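# Place the power unit between the carrier's blue blocks

## Task

Put the power unit down on the carrier so it sits between the blue corner blocks, then open the gripper and withdraw the arm.

## Robot and tools

Robot: two arms, left_arm and right_arm, each ending in a parallel two-finger gripper. Both are reported and commanded in one shared scene frame. Its origin is on the table surface midway between the arms, +x points out across the table, +z points up, and left_arm sits on the +y side. The arm names do not match the left or right of any image. The reported hand position can be slightly wrong, more so when an arm reaches far.

Gripper axes: the fingers extend along the gripper's own +z and close along its own y. end_effector_position is the point between the finger pads, about 1 cm short of the tips.

Row layout (used by both execute_actions and move): one flat list of 16 numbers covering both arms, even if only one moves. Order: left_arm x, y, z, qw, qx, qy, qz, opening, then the same eight for right_arm. x, y, z are an absolute target position in metres in the scene frame. qw, qx, qy, qz is an absolute target orientation as a unit quaternion, w first, in the scene frame. Opening runs from -1 (closed) to +1 (fully open, 0.094 m). So each arm's part is a pose plus an opening, not an offset. An optional 12 extra numbers (0 to 1) set per-joint stiffness scales, left_arm's six joints then right_arm's six, in Joint positions order; a scale stays until changed.

execute_actions(actions): a list of up to 15 actions. Each action is a table of up to 15 rows; each row lasts one control step (1/30 s), and a short table repeats its last row to fill 15 steps. An empty list just returns the current state and images. An action is rejected for both arms if any target lies more than 0.6 m from that gripper's current position along any of the gripper's own axes; if the first action fails this against the last reported state, or any action is malformed, nothing runs. Each step, the controller clips the commanded pose to within 70 mm and 16 degrees of the measured pose and solves inverse kinematics, favouring position over orientation. A far target therefore needs several actions. To keep an orientation fixed, repeat the same quaternion every row rather than copying a drifted reported one.

move(target, speed, blocking): target is one 16-number row as above, an absolute pose per arm. Each gripper travels in a straight line toward its pose; both paths finish together, lasting 0.5 to 10 s and cut off at 10 s. speed is the top path speed in m/s, 0.002 to 0.5 (default 0.25); rotation is capped at twice that in rad/s. The opening is applied at the start. Paths ignore obstacles and the other arm. Grippers lag, can wander, and may exceed speed near full arm extension. Faster contact hits harder, and aiming farther past a surface presses harder. With blocking=false the call returns after 0.5 s while motion continues; then use wait(0) to check, and no new rows or moves are accepted until a result shows the move ended (or call stop). The result adds a move: line with the ending (done, off_target, moving, held, fault) and active limits; limits=paced means the sent pose was clipped, limits=held means a check blocked some steps (afterwards the arm may jump faster than speed). If only one arm is named, the other finished. Each gripper's distance from its pose is given.

wait(seconds): 0 to 10 s; arms keep their last command; returns early when a running move finishes. stop(): brakes the current move; fast motion needs more stopping distance; fingers continue. zoom_image(camera, region): camera is cam_low, cam_left_wrist or cam_right_wrist (each 504x504); region [x0, y0, x1, y1] in pixels from the top-left, at most 504 by 504. finished_scene(scene): pass the number of the current scene to end it; irreversible; the result reports success. Replying without a tool call ends everything.

Result lines: the state line gives each arm's position and quaternion. Hand target lines show the pose the controller is now driving toward. Step readings list positions at some steps; HELD with an arm label means that arm's row was partly held back. A pose unreachable line means the clearance check altered or blocked that arm's command. grip_measured is the finger opening on the command scale; the last Joint positions number is the opening in metres; each gripper may read off by about 1 mm. FAULT lines report arm stops.

Practical notes: motions often stop a centimetre or more short, usually low, so check heights. To grip, command roughly 0.03 below grip_measured; a smaller margin grips more lightly. Pad force is about 50 to 62 N, lower for very thin parts, with a brief spike on first contact. To hold an arm still, resend its exact last reported pose and desired opening each call. Joint ranges (rad): waist -2.618 to 3.054, shoulder 0 to 3.142, elbow 0 to 3.142, wrist pitch -1.571 to 1.571, wrist yaw -1.571 to 1.571, wrist roll -2.094 to 2.094; elbows stop just before straight. The simulation continues while a reply is being composed, with the robot holding its last command.

Motor heat from holding loads: warning at 75 °C, a 10 s stop of that arm at 90 °C (re-armed after 5 minutes), and at 100 °C the arm goes limp and drops. Avoid: letting anything fall off the table, dropping or slamming the part, pressing hard, arms colliding or pushing each other, and occasional external tugs loosening the grip. Finish with the unit resting between the blue blocks, the gripper open and the arm pulled away.

Each tool is called after "Emit:" by a JSON object that holds its "fn" and its "kwargs".

## Session

Emit:
{"fn": "execute_actions", "kwargs": {"actions": []}}

Scene clock: 0.00 s.
left_arm: end_effector_position=(+0.1987, -0.0019, +0.3371) grip_measured=+1.000 end_effector_quat_wxyz=(-0.032, +0.012, +0.751, -0.660) | right_arm: end_effector_position=(+0.1860, -0.4610, +0.1879) grip_measured=+1.000 end_effector_quat_wxyz=(+0.336, +0.838, +0.380, +0.202)
Joint positions: left_arm=[-0.675  1.181  0.999 -0.071  1.038 -1.384  0.094] | right_arm=[-0.063  0.617  0.745 -0.938  0.301  1.989  0.094]
Joint velocities: left_arm=[-0.012 -0.017 -0.007 -0.051 -0.007  0.022  0.   ] | right_arm=[-0.007  0.007  0.002 -0.066 -0.066  0.051  0.   ]
Hand target (left_arm): +0.197, -0.001, +0.345; -0.022, +0.023, +0.746, -0.665
Hand target (right_arm): +0.182, -0.461, +0.187; +0.336, +0.838, +0.382, +0.196
Joint stiffness scale: left_arm=[1. 1. 1. 1. 1. 1.] | right_arm=[1. 1. 1. 1. 1. 1.]

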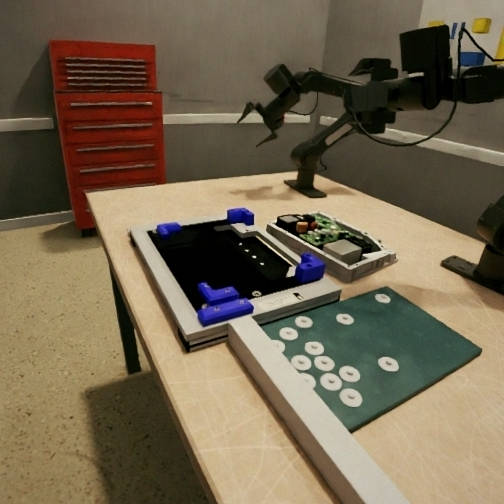

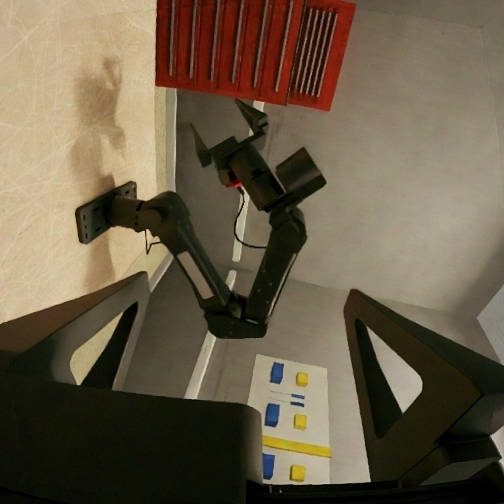

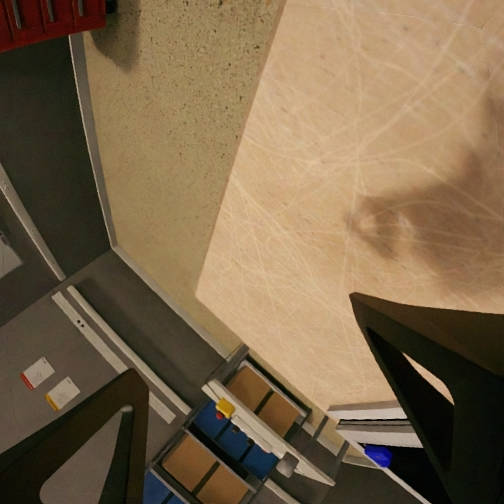

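Emit:
{"fn": "move", "kwargs": {"target": [0.25,0.1,0.45,0,1,0,0,1,0.25,-0.15,0.45,0,1,0,0,1]}}

Scene clock: 13.23 s.
left_arm: end_effector_position=(+0.2576, +0.0951, +0.4315) grip_measured=+1.000 end_effector_quat_wxyz=(+0.301, +0.905, +0.156, +0.258) | right_arm: end_effector_position=(+0.2532, -0.1553, +0.4555) grip_measured=+1.000 end_effector_quat_wxyz=(-0.025, +0.579, +0.683, +0.445)
Joint positions: left_arm=[-0.808  1.57   2.384 -1.569 -0.017  2.092  0.094] | right_arm=[ 0.651  1.631  2.496 -1.55  -0.308  2.087  0.094]
Joint velocities: left_arm=[-0.017  0.007 -0.002 -0.095 -0.051 -0.051  0.   ] | right_arm=[-0.007  0.002 -0.017 -0.037  0.037  0.037  0.   ]
Hand target (left_arm): +0.247, +0.102, +0.447; +0.317, +0.895, +0.151, +0.274
Hand target (right_arm): +0.252, -0.153, +0.452; -0.026, +0.581, +0.687, +0.436
Off the commanded pose (left_arm): 0.021 m, 50 deg; orientation clipped at the last step of the last action.
Off the commanded pose (right_arm): 0.008 m, 109 deg; orientation clipped at the last step of the last action.
Joint stiffness scale: left_arm=[1. 1. 1. 1. 1. 1.] | right_arm=[1. 1. 1. 1. 1. 1.]
joint sent to its limit (left arm) — the command would take joint 4 (wrist pitch) past its lower limit and joint 6 (wrist roll) past its upper limit, so those joints were sent only as far as their limits.
joint sent to its limit (right arm) — the command would take joint 4 (wrist pitch) past its lower limit and joint 6 (wrist roll) past its upper limit, so those joints were sent only as far as their limits.
move: off_target (left_arm, right_arm); limits=paced

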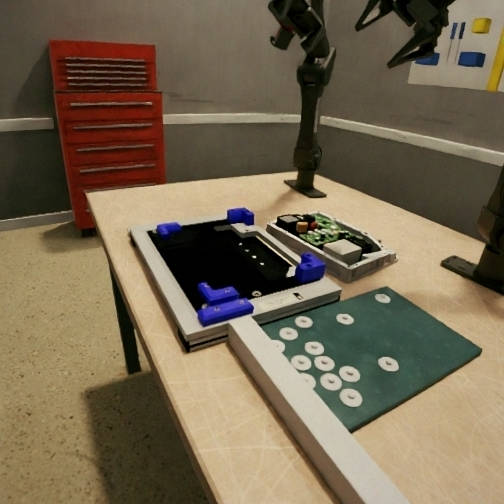

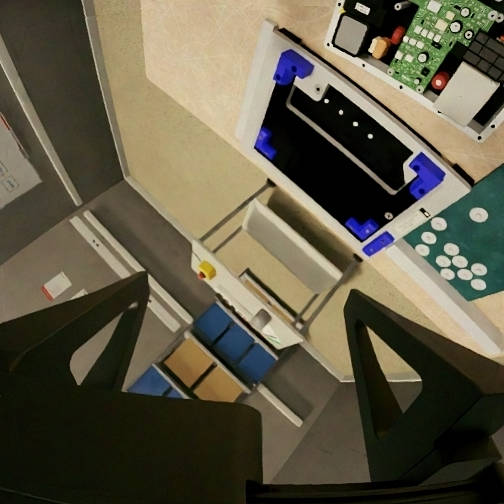

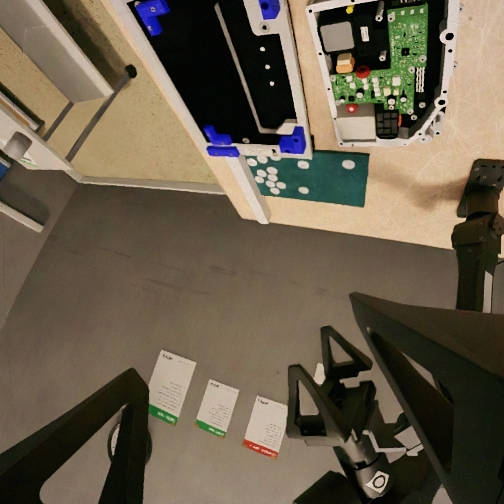

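Emit:
{"fn": "move", "kwargs": {"target": [0.35,0.1,0.3,0,0,1,0,1,0.35,-0.15,0.3,0,0,1,0,1]}}

Scene clock: 23.00 s.
left_arm: end_effector_position=(+0.3482, +0.0980, +0.2974) grip_measured=+1.000 end_effector_quat_wxyz=(+0.180, +0.013, +0.978, -0.099) | right_arm: end_effector_position=(+0.3521, -0.1519, +0.3049) grip_measured=+1.000 end_effector_quat_wxyz=(+0.187, +0.019, +0.972, +0.143)
Joint positions: left_arm=[-0.652  1.869  2.285 -1.572 -0.017 -0.529  0.094] | right_arm=[ 0.647  1.938  2.391 -1.551 -0.047  0.58   0.094]
Joint velocities: left_arm=[-0.002 -0.012  0.002 -0.051 -0.11   0.007  0.   ] | right_arm=[ 0.022 -0.017 -0.002  0.007  0.066 -0.081  0.   ]
Hand target (left_arm): +0.351, +0.100, +0.300; +0.182, +0.005, +0.978, -0.104
Hand target (right_arm): +0.350, -0.151, +0.300; +0.181, +0.011, +0.975, +0.129
Off the commanded pose (left_arm): 0.004 m, 24 deg; orientation clipped at the last step of the last action.
Off the commanded pose (right_arm): 0.006 m, 27 deg; orientation clipped at the last step of the last action.
Joint stiffness scale: left_arm=[1. 1. 1. 1. 1. 1.] | right_arm=[1. 1. 1. 1. 1. 1.]
joint sent to its limit (left arm) — the command would take joint 4 (wrist pitch) past its lower limit, so that joint was sent only as far as its limit.
joint sent to its limit (right arm) — the command would take joint 4 (wrist pitch) past its lower limit, so that joint was sent only as far as its limit.
move: off_target (left_arm, right_arm); limits=paced

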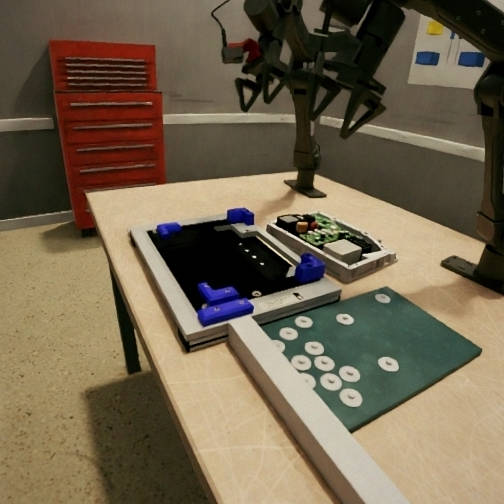

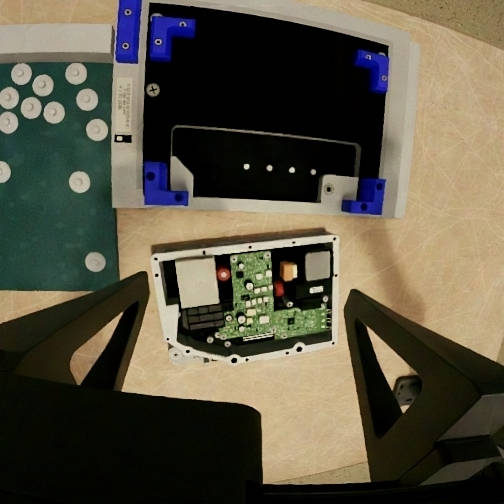

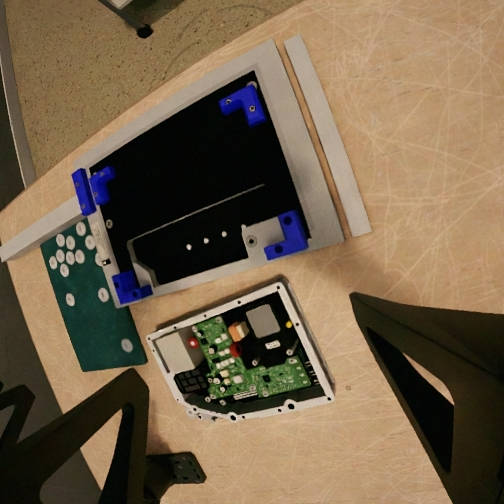

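Emit:
{"fn": "move", "kwargs": {"target": [0.38,0.08,0.16,0,0,1,0,1,0.30,-0.25,0.35,0,0,1,0,1]}}

Scene clock: 35.00 s.
left_arm: end_effector_position=(+0.3775, +0.0772, +0.1502) grip_measured=+1.000 end_effector_quat_wxyz=(+0.019, +0.008, +1.000, -0.009) | right_arm: end_effector_position=(+0.3023, -0.2427, +0.3513) grip_measured=+1.000 end_effector_quat_wxyz=(+0.249, +0.008, +0.960, +0.125)
Joint positions: left_arm=[-0.652  2.226  2.27  -1.573 -0.004 -0.542  0.094] | right_arm=[ 0.489  1.592  2.14  -1.556 -0.045  0.402  0.094]
Joint velocities: left_arm=[-0.002  0.002 -0.007 -0.007  0.007  0.007  0.   ] | right_arm=[ 0.007 -0.002 -0.002 -0.037 -0.081 -0.066  0.   ]
Hand target (left_arm): +0.382, +0.080, +0.160; +0.029, -0.001, +0.999, -0.018
Hand target (right_arm): +0.299, -0.249, +0.349; +0.245, +0.007, +0.963, +0.114
Off the commanded pose (left_arm): 0.010 m, 3 deg.
Off the commanded pose (right_arm): 0.008 m, 32 deg; orientation clipped at the last step of the last action.
Joint stiffness scale: left_arm=[1. 1. 1. 1. 1. 1.] | right_arm=[1. 1. 1. 1. 1. 1.]
joint sent to its limit (left arm) — the command would take joint 4 (wrist pitch) past its lower limit, so that joint was sent only as far as its limit.
joint sent to its limit (right arm) — the command would take joint 4 (wrist pitch) past its lower limit, so that joint was sent only as far as its limit.
move: off_target (left_arm, right_arm); limits=paced

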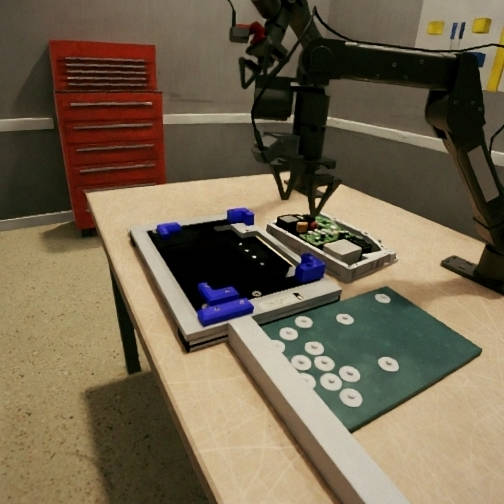

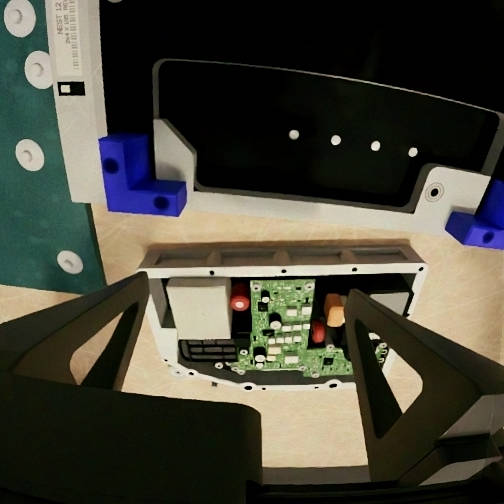

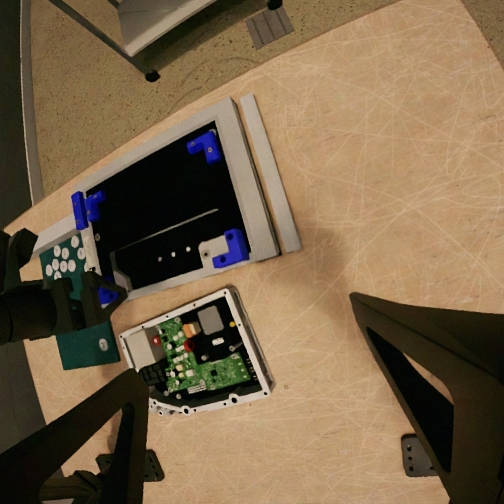

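Emit:
{"fn": "move", "kwargs": {"target": [0.42,0.08,0.12,0,0.707,0.707,0,0.2,0.30,-0.25,0.35,0.25,0,0.96,0.12,1]}}

Scene clock: 48.63 s.
left_arm: end_effector_position=(+0.4133, +0.0792, +0.1151) grip_measured=+0.201 end_effector_quat_wxyz=(+0.010, +0.707, +0.707, +0.005) | right_arm: end_effector_position=(+0.3038, -0.2456, +0.3473) grip_measured=+1.000 end_effector_quat_wxyz=(+0.246, -0.000, +0.962, +0.118)
Joint positions: left_arm=[-0.607  2.398  2.424 -1.574 -0.004  1.058  0.056] | right_arm=[ 0.48   1.592  2.125 -1.553 -0.045  0.375  0.094]
Joint velocities: left_arm=[ 0.012 -0.007 -0.017 -0.037  0.007  0.081  0.   ] | right_arm=[-0.002 -0.012  0.002 -0.051  0.007  0.007  0.   ]
Hand target (left_arm): +0.420, +0.081, +0.120; +0.021, +0.707, +0.707, +0.007
Hand target (right_arm): +0.300, -0.250, +0.350; +0.250, +0.000, +0.961, +0.120
Off the commanded pose (left_arm): 0.008 m, 1 deg.
Off the commanded pose (right_arm): 0.006 m, 1 deg.
Joint stiffness scale: left_arm=[1. 1. 1. 1. 1. 1.] | right_arm=[1. 1. 1. 1. 1. 1.]
joint sent to its limit (left arm) — the command would take joint 4 (wrist pitch) past its lower limit, so that joint was sent only as far as its limit.
move: done

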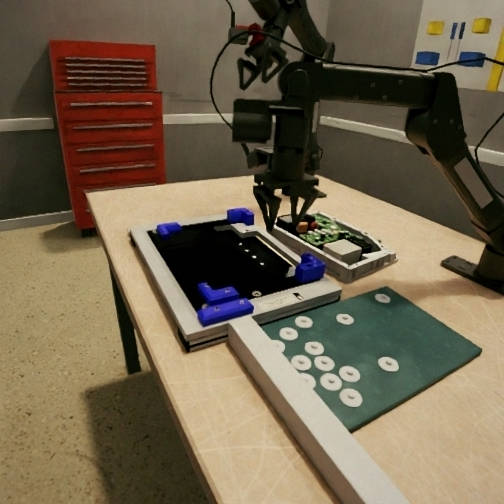

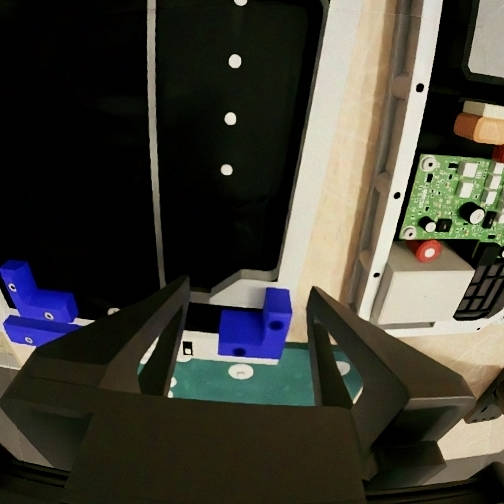

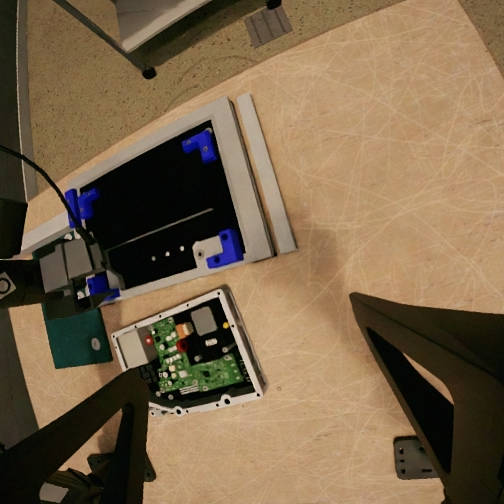

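Emit:
{"fn": "move", "kwargs": {"target": [0.35,-0.03,0.10,0,0.707,0.707,0,0.2,0.25,-0.35,0.35,0.25,0,0.96,0.12,1]}}

Scene clock: 57.63 s.
left_arm: end_effector_position=(+0.3455, -0.0291, +0.0922) grip_measured=+0.201 end_effector_quat_wxyz=(+0.001, +0.713, +0.701, +0.002) | right_arm: end_effector_position=(+0.2543, -0.3483, +0.3519) grip_measured=+1.000 end_effector_quat_wxyz=(+0.287, +0.005, +0.951, +0.115)
Joint positions: left_arm=[-0.879  2.487  2.493 -1.575 -0.003  0.801  0.056] | right_arm=[ 0.029  1.307  1.871 -1.558 -0.266  0.001  0.094]
Joint velocities: left_arm=[-0.002 -0.002 -0.007  0.066 -0.022 -0.022 -0.   ] | right_arm=[ 0.007  0.017 -0.007  0.007 -0.051  0.022  0.   ]
Hand target (left_arm): +0.351, -0.031, +0.100; +0.015, +0.707, +0.707, -0.002
Hand target (right_arm): +0.249, -0.348, +0.350; +0.282, +0.004, +0.952, +0.119
Off the commanded pose (left_arm): 0.009 m, 1 deg.
Off the commanded pose (right_arm): 0.005 m, 4 deg.
Joint stiffness scale: left_arm=[1. 1. 1. 1. 1. 1.] | right_arm=[1. 1. 1. 1. 1. 1.]
joint sent to its limit (left arm) — the command would take joint 4 (wrist pitch) past its lower limit, so that joint was sent only as far as its limit.
joint sent to its limit (right arm) — the command would take joint 4 (wrist pitch) past its lower limit, so that joint was sent only as far as its limit.
move: off_target (right_arm)

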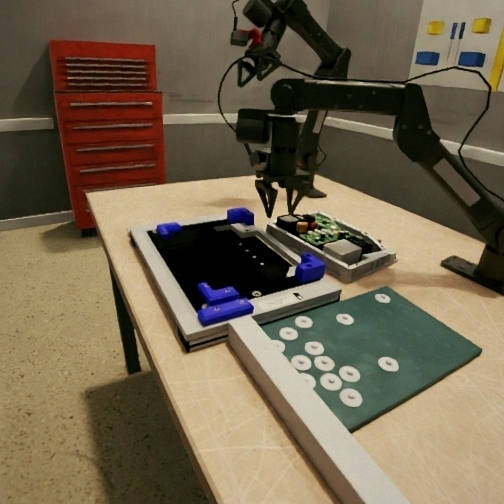

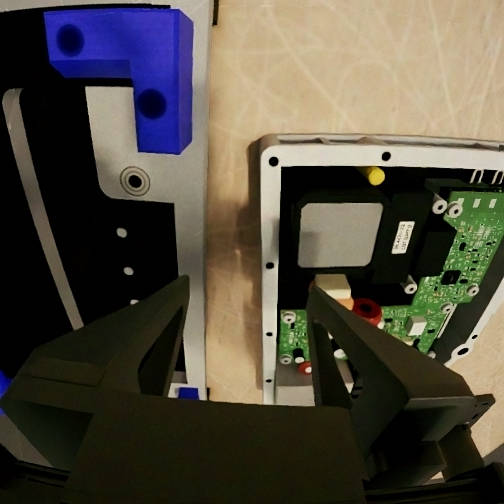

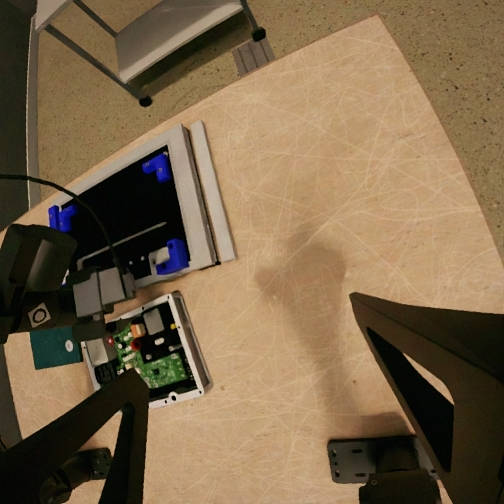

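Emit:
{"fn": "move", "kwargs": {"target": [0.34,-0.03,0.065,0,0.707,0.707,0,-0.3,0.25,-0.35,0.35,0.28,0,0.95,0.12,1], "speed": 0.1}}

Scene clock: 64.77 s.
left_arm: end_effector_position=(+0.3411, -0.0251, +0.0710) grip_measured=-0.299 end_effector_quat_wxyz=(-0.007, +0.708, +0.706, +0.002) | right_arm: end_effector_position=(+0.2545, -0.3499, +0.3524) grip_measured=+1.000 end_effector_quat_wxyz=(+0.289, +0.001, +0.950, +0.116)
Joint positions: left_arm=[-0.879  2.441  2.322 -1.466 -0.003  0.786  0.033] | right_arm=[ 0.015  1.307  1.871 -1.558 -0.278 -0.017  0.094]
Joint velocities: left_arm=[-0.017 -0.022 -0.037 -0.051 -0.037 -0.037 -0.001] | right_arm=[-0.012  0.017 -0.002 -0.022 -0.007 -0.051  0.   ]
Hand target (left_arm): +0.340, -0.030, +0.065; -0.001, +0.707, +0.707, -0.000
Hand target (right_arm): +0.250, -0.350, +0.350; +0.283, +0.001, +0.951, +0.120
Off the commanded pose (left_arm): 0.008 m, 1 deg.
Off the commanded pose (right_arm): 0.005 m, 1 deg.
Joint stiffness scale: left_arm=[1. 1. 1. 1. 1. 1.] | right_arm=[1. 1. 1. 1. 1. 1.]
joint sent to its limit (right arm) — the command would take joint 4 (wrist pitch) past its lower limit, so that joint was sent only as far as its limit.
move: done

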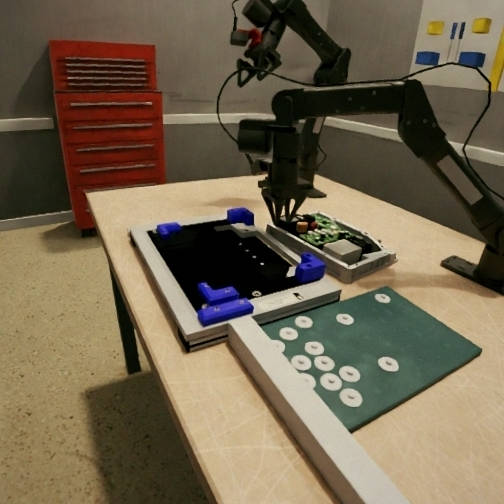

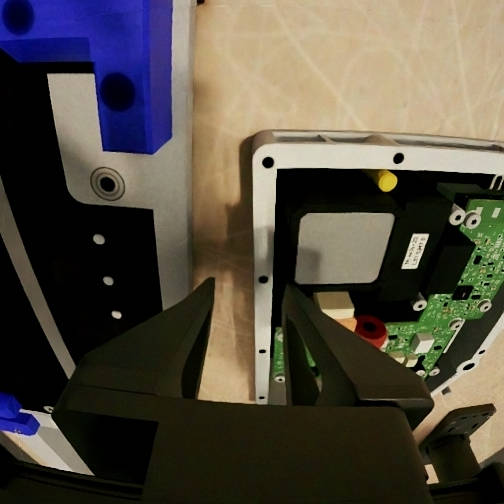

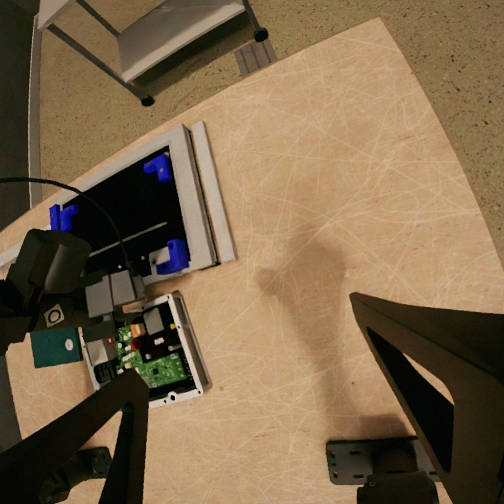

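Emit:
{"fn": "move", "kwargs": {"target": [0.30,-0.065,0.10,0,0,1,0,0.2,0.25,-0.35,0.35,0.28,0,0.95,0.12,1], "speed": 0.15}}

Scene clock: 84.87 s.
left_arm: end_effector_position=(+0.3019, -0.0591, +0.0937) grip_measured=+0.199 end_effector_quat_wxyz=(-0.003, +0.000, +1.000, +0.004) | right_arm: end_effector_position=(+0.2545, -0.3496, +0.3525) grip_measured=+1.000 end_effector_quat_wxyz=(+0.289, +0.000, +0.950, +0.116)
Joint positions: left_arm=[-0.989  2.457  2.443 -1.567 -0.    -0.897  0.056] | right_arm=[ 0.015  1.307  1.871 -1.558 -0.279 -0.019  0.094]
Joint velocities: left_arm=[-0.002 -0.007  0.007  0.022 -0.022 -0.081 -0.001] | right_arm=[-0.007 -0.012 -0.007  0.037 -0.007  0.125  0.   ]
Hand target (left_arm): +0.300, -0.065, +0.100; +0.002, +0.000, +1.000, -0.004
Hand target (right_arm): +0.250, -0.350, +0.350; +0.283, +0.001, +0.951, +0.120
Off the commanded pose (left_arm): 0.009 m, 1 deg.
Off the commanded pose (right_arm): 0.005 m, 1 deg.
Joint stiffness scale: left_arm=[1. 1. 1. 1. 1. 1.] | right_arm=[1. 1. 1. 1. 1. 1.]
joint sent to its limit (left arm) — the command would take joint 4 (wrist pitch) past its lower limit, so that joint was sent only as far as its limit.
joint sent to its limit (right arm) — the command would take joint 4 (wrist pitch) past its lower limit, so that joint was sent only as far as its limit.
move: done

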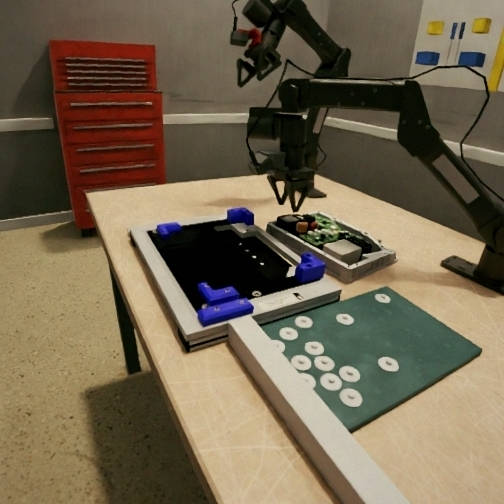

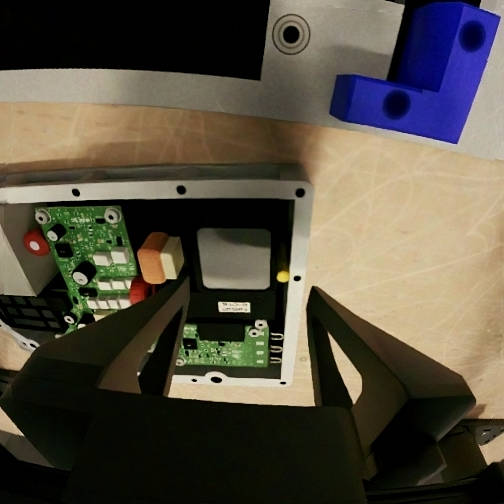

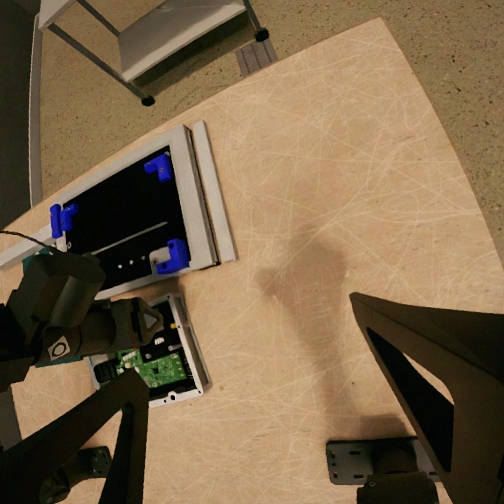

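Emit:
{"fn": "move", "kwargs": {"target": [0.325,-0.055,0.07,0,0,1,0,0.1,0.25,-0.35,0.35,0.28,0,0.95,0.12,1], "speed": 0.1}}

Scene clock: 91.00 s.
left_arm: end_effector_position=(+0.3229, -0.0556, +0.0719) grip_measured=+0.102 end_effector_quat_wxyz=(-0.001, -0.002, +1.000, +0.001) | right_arm: end_effector_position=(+0.2545, -0.3495, +0.3525) grip_measured=+1.000 end_effector_quat_wxyz=(+0.289, +0.000, +0.950, +0.117)
Joint positions: left_arm=[-0.95   2.496  2.426 -1.505 -0.    -0.861  0.052] | right_arm=[ 0.015  1.307  1.871 -1.558 -0.28  -0.019  0.094]
Joint velocities: left_arm=[-0.012  0.002 -0.012 -0.022 -0.037  0.066 -0.001] | right_arm=[ 0.007  0.002 -0.002 -0.037  0.051  0.051  0.   ]
Hand target (left_arm): +0.325, -0.055, +0.070; +0.000, -0.000, +1.000, +0.000
Hand target (right_arm): +0.250, -0.350, +0.350; +0.283, +0.000, +0.951, +0.120
Off the commanded pose (left_arm): 0.003 m, 0 deg.
Off the commanded pose (right_arm): 0.005 m, 1 deg.
Joint stiffness scale: left_arm=[1. 1. 1. 1. 1. 1.] | right_arm=[1. 1. 1. 1. 1. 1.]
joint sent to its limit (right arm) — the command would take joint 4 (wrist pitch) past its lower limit, so that joint was sent only as far as its limit.
move: done

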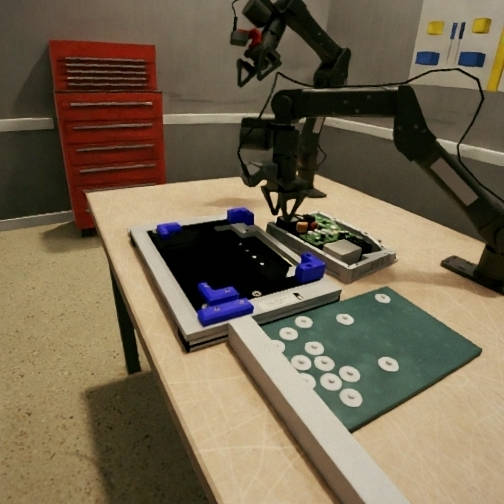

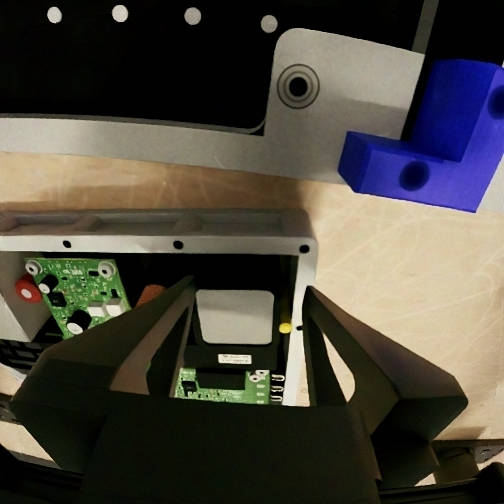

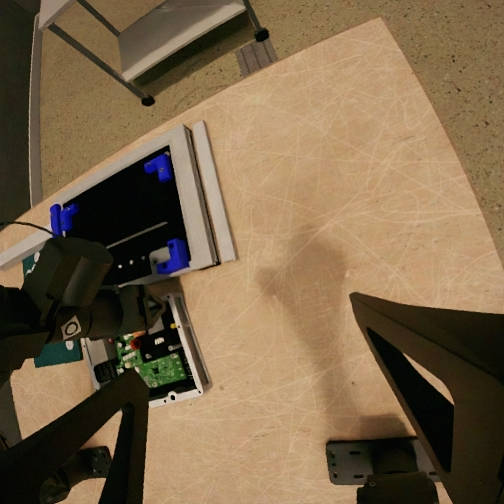

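Emit:
{"fn": "move", "kwargs": {"target": [0.322,-0.047,0.045,0,0,1,0,0.0,0.25,-0.35,0.35,0.28,0,0.95,0.12,1], "speed": 0.05}}

Scene clock: 96.03 s.
left_arm: end_effector_position=(+0.3226, -0.0552, +0.0710) grip_measured=+0.001 end_effector_quat_wxyz=(+0.017, +0.001, +1.000, -0.019) | right_arm: end_effector_position=(+0.2545, -0.3495, +0.3525) grip_measured=+1.000 end_effector_quat_wxyz=(+0.289, +0.000, +0.950, +0.117)
Joint positions: left_arm=[-0.95   2.397  2.243 -1.366 -0.    -0.855  0.047] | right_arm=[ 0.015  1.307  1.871 -1.558 -0.28  -0.019  0.094]
Joint velocities: left_arm=[-0.007 -0.022 -0.022  0.007 -0.037  0.022  0.002] | right_arm=[-0.002  0.027 -0.007 -0.007 -0.037 -0.037  0.   ]
Hand target (left_arm): +0.322, -0.047, +0.046; -0.001, +0.000, +1.000, +0.000
Hand target (right_arm): +0.250, -0.350, +0.350; +0.283, +0.001, +0.951, +0.120
Off the commanded pose (left_arm): 0.027 m, 3 deg.
Off the commanded pose (right_arm): 0.005 m, 1 deg.
Joint stiffness scale: left_arm=[1. 1. 1. 1. 1. 1.] | right_arm=[1. 1. 1. 1. 1. 1.]
joint sent to its limit (right arm) — the command would take joint 4 (wrist pitch) past its lower limit, so that joint was sent only as far as its limit.
move: off_target (left_arm)

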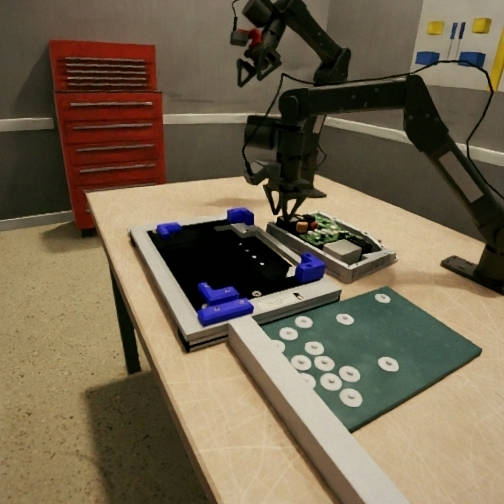

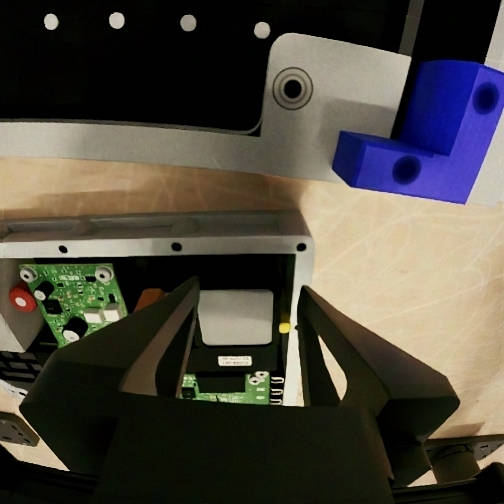

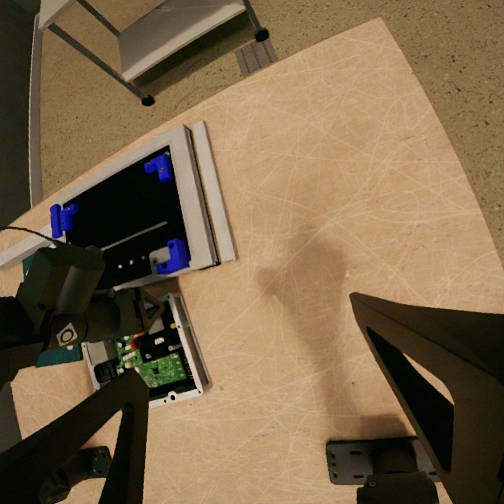

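Emit:
{"fn": "move", "kwargs": {"target": [0.315,-0.04,0.085,0,0,1,0,0.0,0.25,-0.35,0.35,0.28,0,0.95,0.12,1], "speed": 0.05}}

Emit:
{"fn": "move", "kwargs": {"target": [0.315,-0.04,0.05,0,0,1,0,0.0,0.25,-0.35,0.35,0.28,0,0.95,0.12,1], "speed": 0.03}}

Scene clock: 103.03 s.
left_arm: end_effector_position=(+0.3161, -0.0487, +0.0717) grip_measured=+0.001 end_effector_quat_wxyz=(+0.004, +0.001, +1.000, -0.007) | right_arm: end_effector_position=(+0.2545, -0.3495, +0.3525) grip_measured=+1.000 end_effector_quat_wxyz=(+0.289, +0.000, +0.950, +0.117)
Joint positions: left_arm=[-0.95   2.395  2.242 -1.403  0.004 -0.855  0.047] | right_arm=[ 0.015  1.307  1.871 -1.558 -0.28  -0.019  0.094]
Joint velocities: left_arm=[-0.007 -0.007 -0.007 -0.037 -0.095  0.007 -0.001] | right_arm=[ 0.007  0.012  0.002 -0.037 -0.037 -0.066  0.   ]
Hand target (left_arm): +0.315, -0.040, +0.084; +0.000, -0.000, +1.000, -0.000
Hand target (right_arm): +0.250, -0.350, +0.350; +0.283, +0.001, +0.951, +0.120
Off the commanded pose (left_arm): 0.016 m, 1 deg.
Off the commanded pose (right_arm): 0.005 m, 1 deg.
Joint stiffness scale: left_arm=[1. 1. 1. 1. 1. 1.] | right_arm=[1. 1. 1. 1. 1. 1.]
joint sent to its limit (right arm) — the command would take joint 4 (wrist pitch) past its lower limit, so that joint was sent only as far as its limit.
move: off_target (left_arm)

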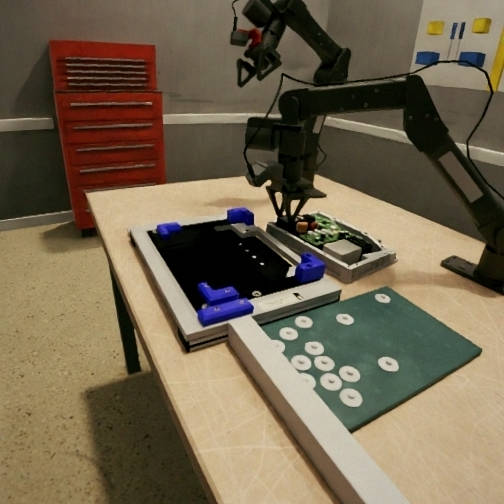

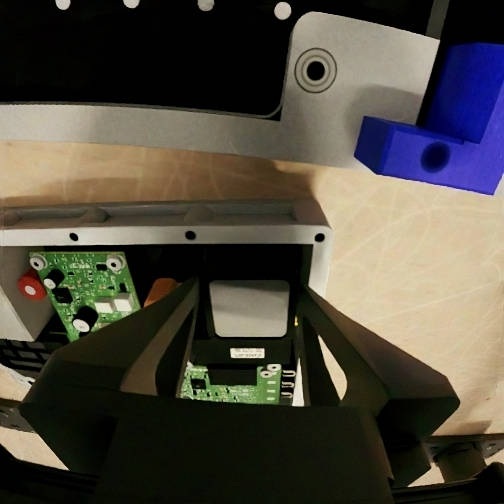

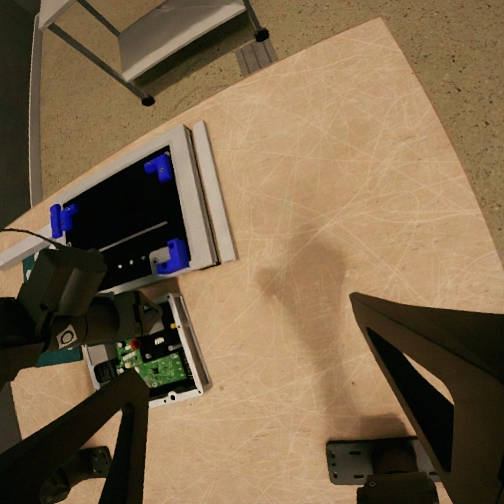

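Scene clock: 104.03 s.
left_arm: end_effector_position=(+0.3164, -0.0492, +0.0611) grip_measured=+0.001 end_effector_quat_wxyz=(+0.009, +0.001, +1.000, -0.014) | right_arm: end_effector_position=(+0.2545, -0.3495, +0.3525) grip_measured=+1.000 end_effector_quat_wxyz=(+0.289, +0.000, +0.950, +0.117)
Joint positions: left_arm=[-0.95   2.369  2.154 -1.323  0.004 -0.855  0.047] | right_arm=[ 0.015  1.307  1.871 -1.558 -0.28  -0.019  0.094]
Joint velocities: left_arm=[-0.002  0.002  0.002  0.081 -0.007  0.007 -0.   ] | right_arm=[-0.017 -0.007  0.002  0.051 -0.007 -0.051  0.   ]
Hand target (left_arm): +0.315, -0.040, +0.050; -0.000, -0.000, +1.000, +0.000
Hand target (right_arm): +0.250, -0.350, +0.350; +0.283, +0.001, +0.951, +0.120
Off the commanded pose (left_arm): 0.015 m, 2 deg.
Off the commanded pose (right_arm): 0.005 m, 1 deg.
Joint stiffness scale: left_arm=[1. 1. 1. 1. 1. 1.] | right_arm=[1. 1. 1. 1. 1. 1.]
joint sent to its limit (right arm) — the command would take joint 4 (wrist pitch) past its lower limit, so that joint was sent only as far as its limit.
move: off_target (left_arm)

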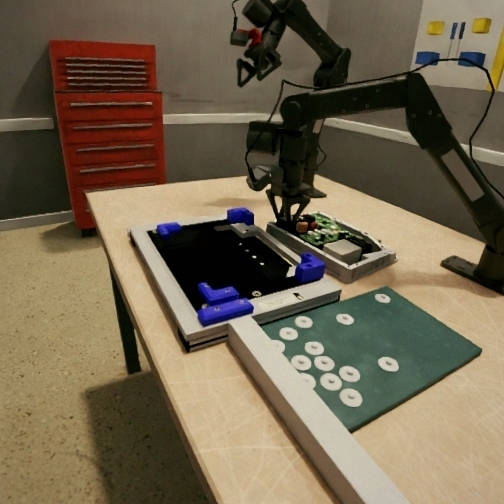

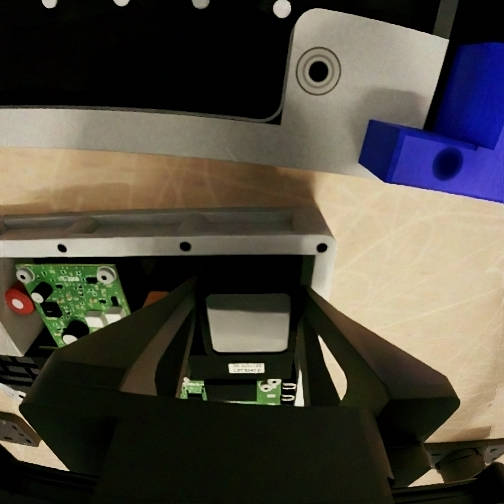

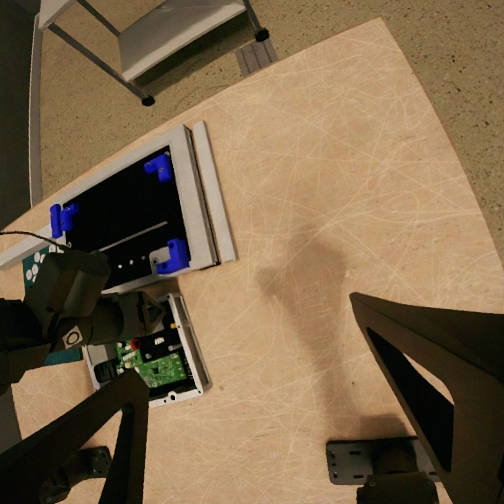

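Went lower this time; continue.

Emit:
{"fn": "move", "kwargs": {"target": [0.315,-0.04,0.035,0,0,1,0,0.0,0.25,-0.35,0.35,0.28,0,0.95,0.12,1], "speed": 0.03}}

Emit:
{"fn": "move", "kwargs": {"target": [0.315,-0.045,0.045,0,0,1,0,-0.4,0.25,-0.35,0.35,0.28,0,0.95,0.12,1], "speed": 0.03}}

Scene clock: 111.63 s.
left_arm: end_effector_position=(+0.3169, -0.0494, +0.0565) grip_measured=+0.002 end_effector_quat_wxyz=(+0.014, +0.001, +1.000, -0.019) | right_arm: end_effector_position=(+0.2545, -0.3495, +0.3525) grip_measured=+1.000 end_effector_quat_wxyz=(+0.289, -0.000, +0.950, +0.116)
Joint positions: left_arm=[-0.95   2.353  2.107 -1.279  0.003 -0.856  0.047] | right_arm=[ 0.015  1.307  1.871 -1.558 -0.28  -0.019  0.094]
Joint velocities: left_arm=[-0.012  0.002 -0.007  0.051 -0.007 -0.007 -0.   ] | right_arm=[-0.007  0.002 -0.007 -0.037  0.007  0.007  0.   ]
Hand target (left_arm): +0.315, -0.040, +0.036; -0.000, -0.000, +1.000, +0.000
Hand target (right_arm): +0.250, -0.350, +0.350; +0.283, +0.000, +0.951, +0.120
Off the commanded pose (left_arm): 0.024 m, 3 deg.
Off the commanded pose (right_arm): 0.005 m, 1 deg.
Joint stiffness scale: left_arm=[1. 1. 1. 1. 1. 1.] | right_arm=[1. 1. 1. 1. 1. 1.]
joint sent to its limit (right arm) — the command would take joint 4 (wrist pitch) past its lower limit, so that joint was sent only as far as its limit.
move: off_target (left_arm)

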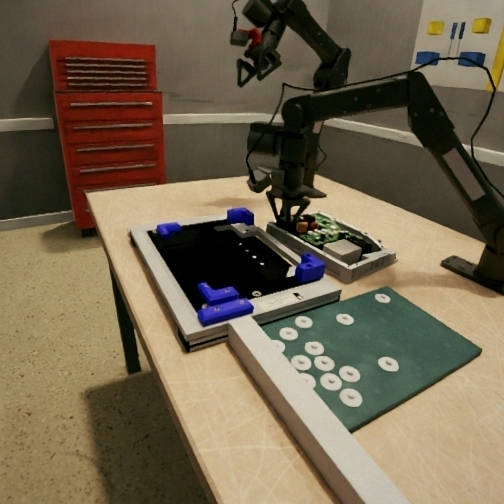

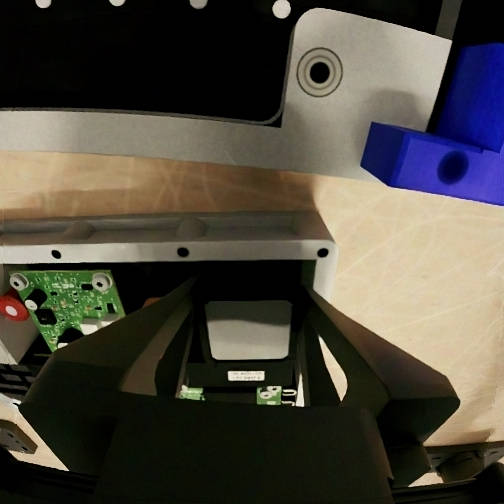

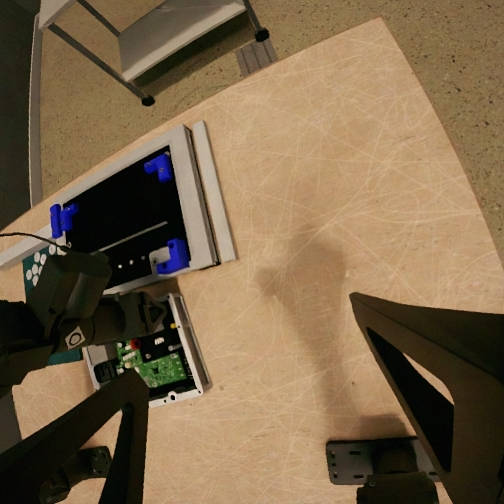

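Scene clock: 112.63 s.
left_arm: end_effector_position=(+0.3169, -0.0494, +0.0573) grip_measured=-0.029 end_effector_quat_wxyz=(+0.015, -0.002, +1.000, -0.019) | right_arm: end_effector_position=(+0.2545, -0.3495, +0.3525) grip_measured=+1.000 end_effector_quat_wxyz=(+0.289, -0.000, +0.950, +0.116)
Joint positions: left_arm=[-0.95   2.351  2.107 -1.279  0.003 -0.862  0.046] | right_arm=[ 0.015  1.307  1.871 -1.558 -0.28  -0.019  0.094]
Joint velocities: left_arm=[ 0.002 -0.002 -0.012  0.051 -0.007  0.066 -0.   ] | right_arm=[-0.002  0.012  0.002  0.081 -0.022  0.022  0.   ]
Hand target (left_arm): +0.315, -0.045, +0.045; +0.001, -0.000, +1.000, -0.001
Hand target (right_arm): +0.250, -0.350, +0.350; +0.283, +0.001, +0.951, +0.120
Off the commanded pose (left_arm): 0.013 m, 3 deg.
Off the commanded pose (right_arm): 0.005 m, 1 deg.
Joint stiffness scale: left_arm=[1. 1. 1. 1. 1. 1.] | right_arm=[1. 1. 1. 1. 1. 1.]
joint sent to its limit (right arm) — the command would take joint 4 (wrist pitch) past its lower limit, so that joint was sent only as far as its limit.
move: off_target (left_arm)

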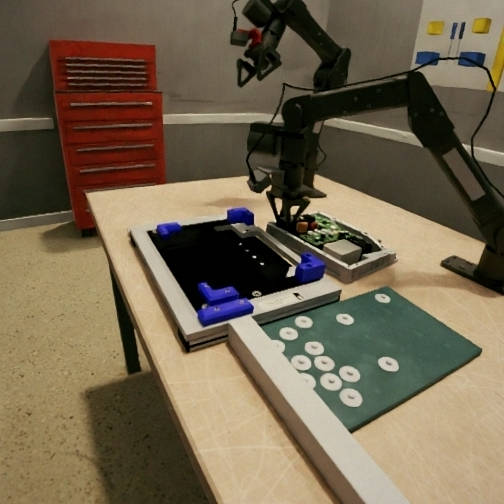

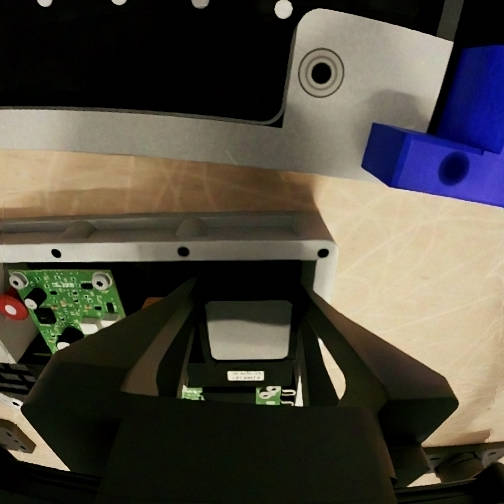

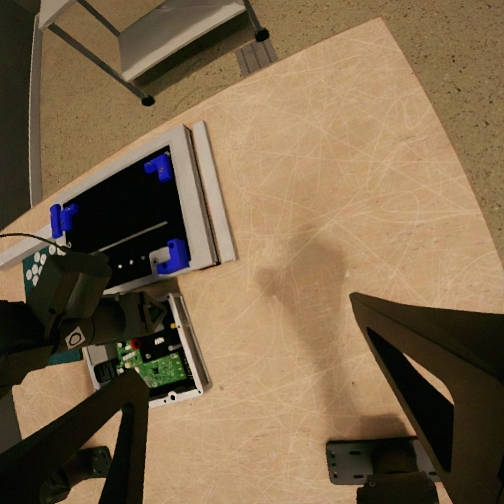

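Gripped. Lift.

Emit:
{"fn": "move", "kwargs": {"target": [0.317,-0.05,0.13,0,0,1,0,-0.4,0.25,-0.35,0.35,0.28,0,0.95,0.12,1], "speed": 0.05}}

Scene clock: 117.07 s.
left_arm: end_effector_position=(+0.3126, -0.0513, +0.0732) grip_measured=-0.034 end_effector_quat_wxyz=(-0.021, -0.010, +1.000, +0.003) | right_arm: end_effector_position=(+0.2545, -0.3495, +0.3525) grip_measured=+1.000 end_effector_quat_wxyz=(+0.289, -0.000, +0.950, +0.116)
Joint positions: left_arm=[-0.95   2.474  2.39  -1.519  0.029 -0.877  0.045] | right_arm=[ 0.015  1.307  1.871 -1.558 -0.28  -0.019  0.094]
Joint velocities: left_arm=[-0.017  0.012 -0.002 -0.007 -0.037 -0.037 -0.   ] | right_arm=[-0.027 -0.012 -0.012  0.007 -0.037 -0.022  0.   ]
Hand target (left_arm): +0.314, -0.047, +0.127; +0.018, -0.001, +1.000, -0.021
Hand target (right_arm): +0.250, -0.350, +0.350; +0.283, +0.001, +0.951, +0.120
Off the commanded pose (left_arm): 0.057 m, 3 deg.
Off the commanded pose (right_arm): 0.005 m, 1 deg.
Joint stiffness scale: left_arm=[1. 1. 1. 1. 1. 1.] | right_arm=[1. 1. 1. 1. 1. 1.]
joint sent to its limit (left arm) — the command would take joint 4 (wrist pitch) past its lower limit, so that joint was sent only as far as its limit.
joint sent to its limit (right arm) — the command would take joint 4 (wrist pitch) past its lower limit, so that joint was sent only as far as its limit.
move: off_target (left_arm)

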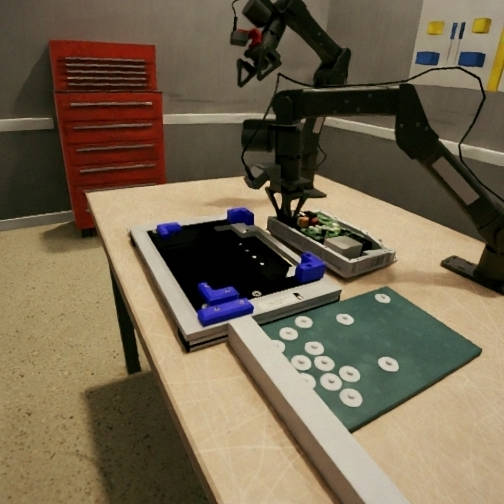

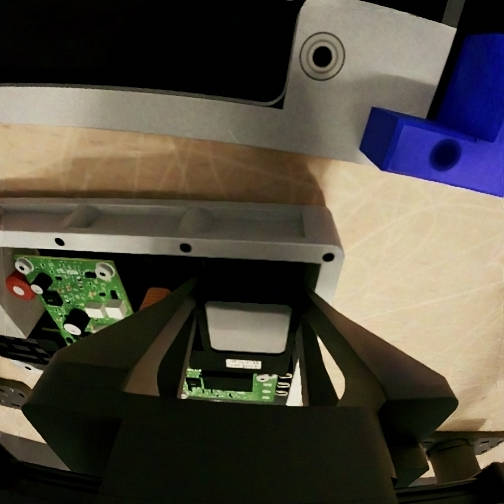

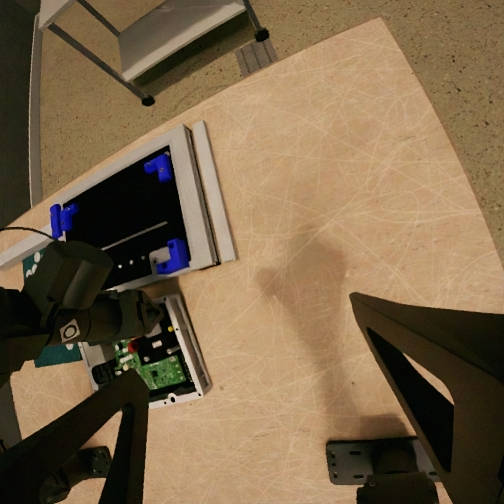

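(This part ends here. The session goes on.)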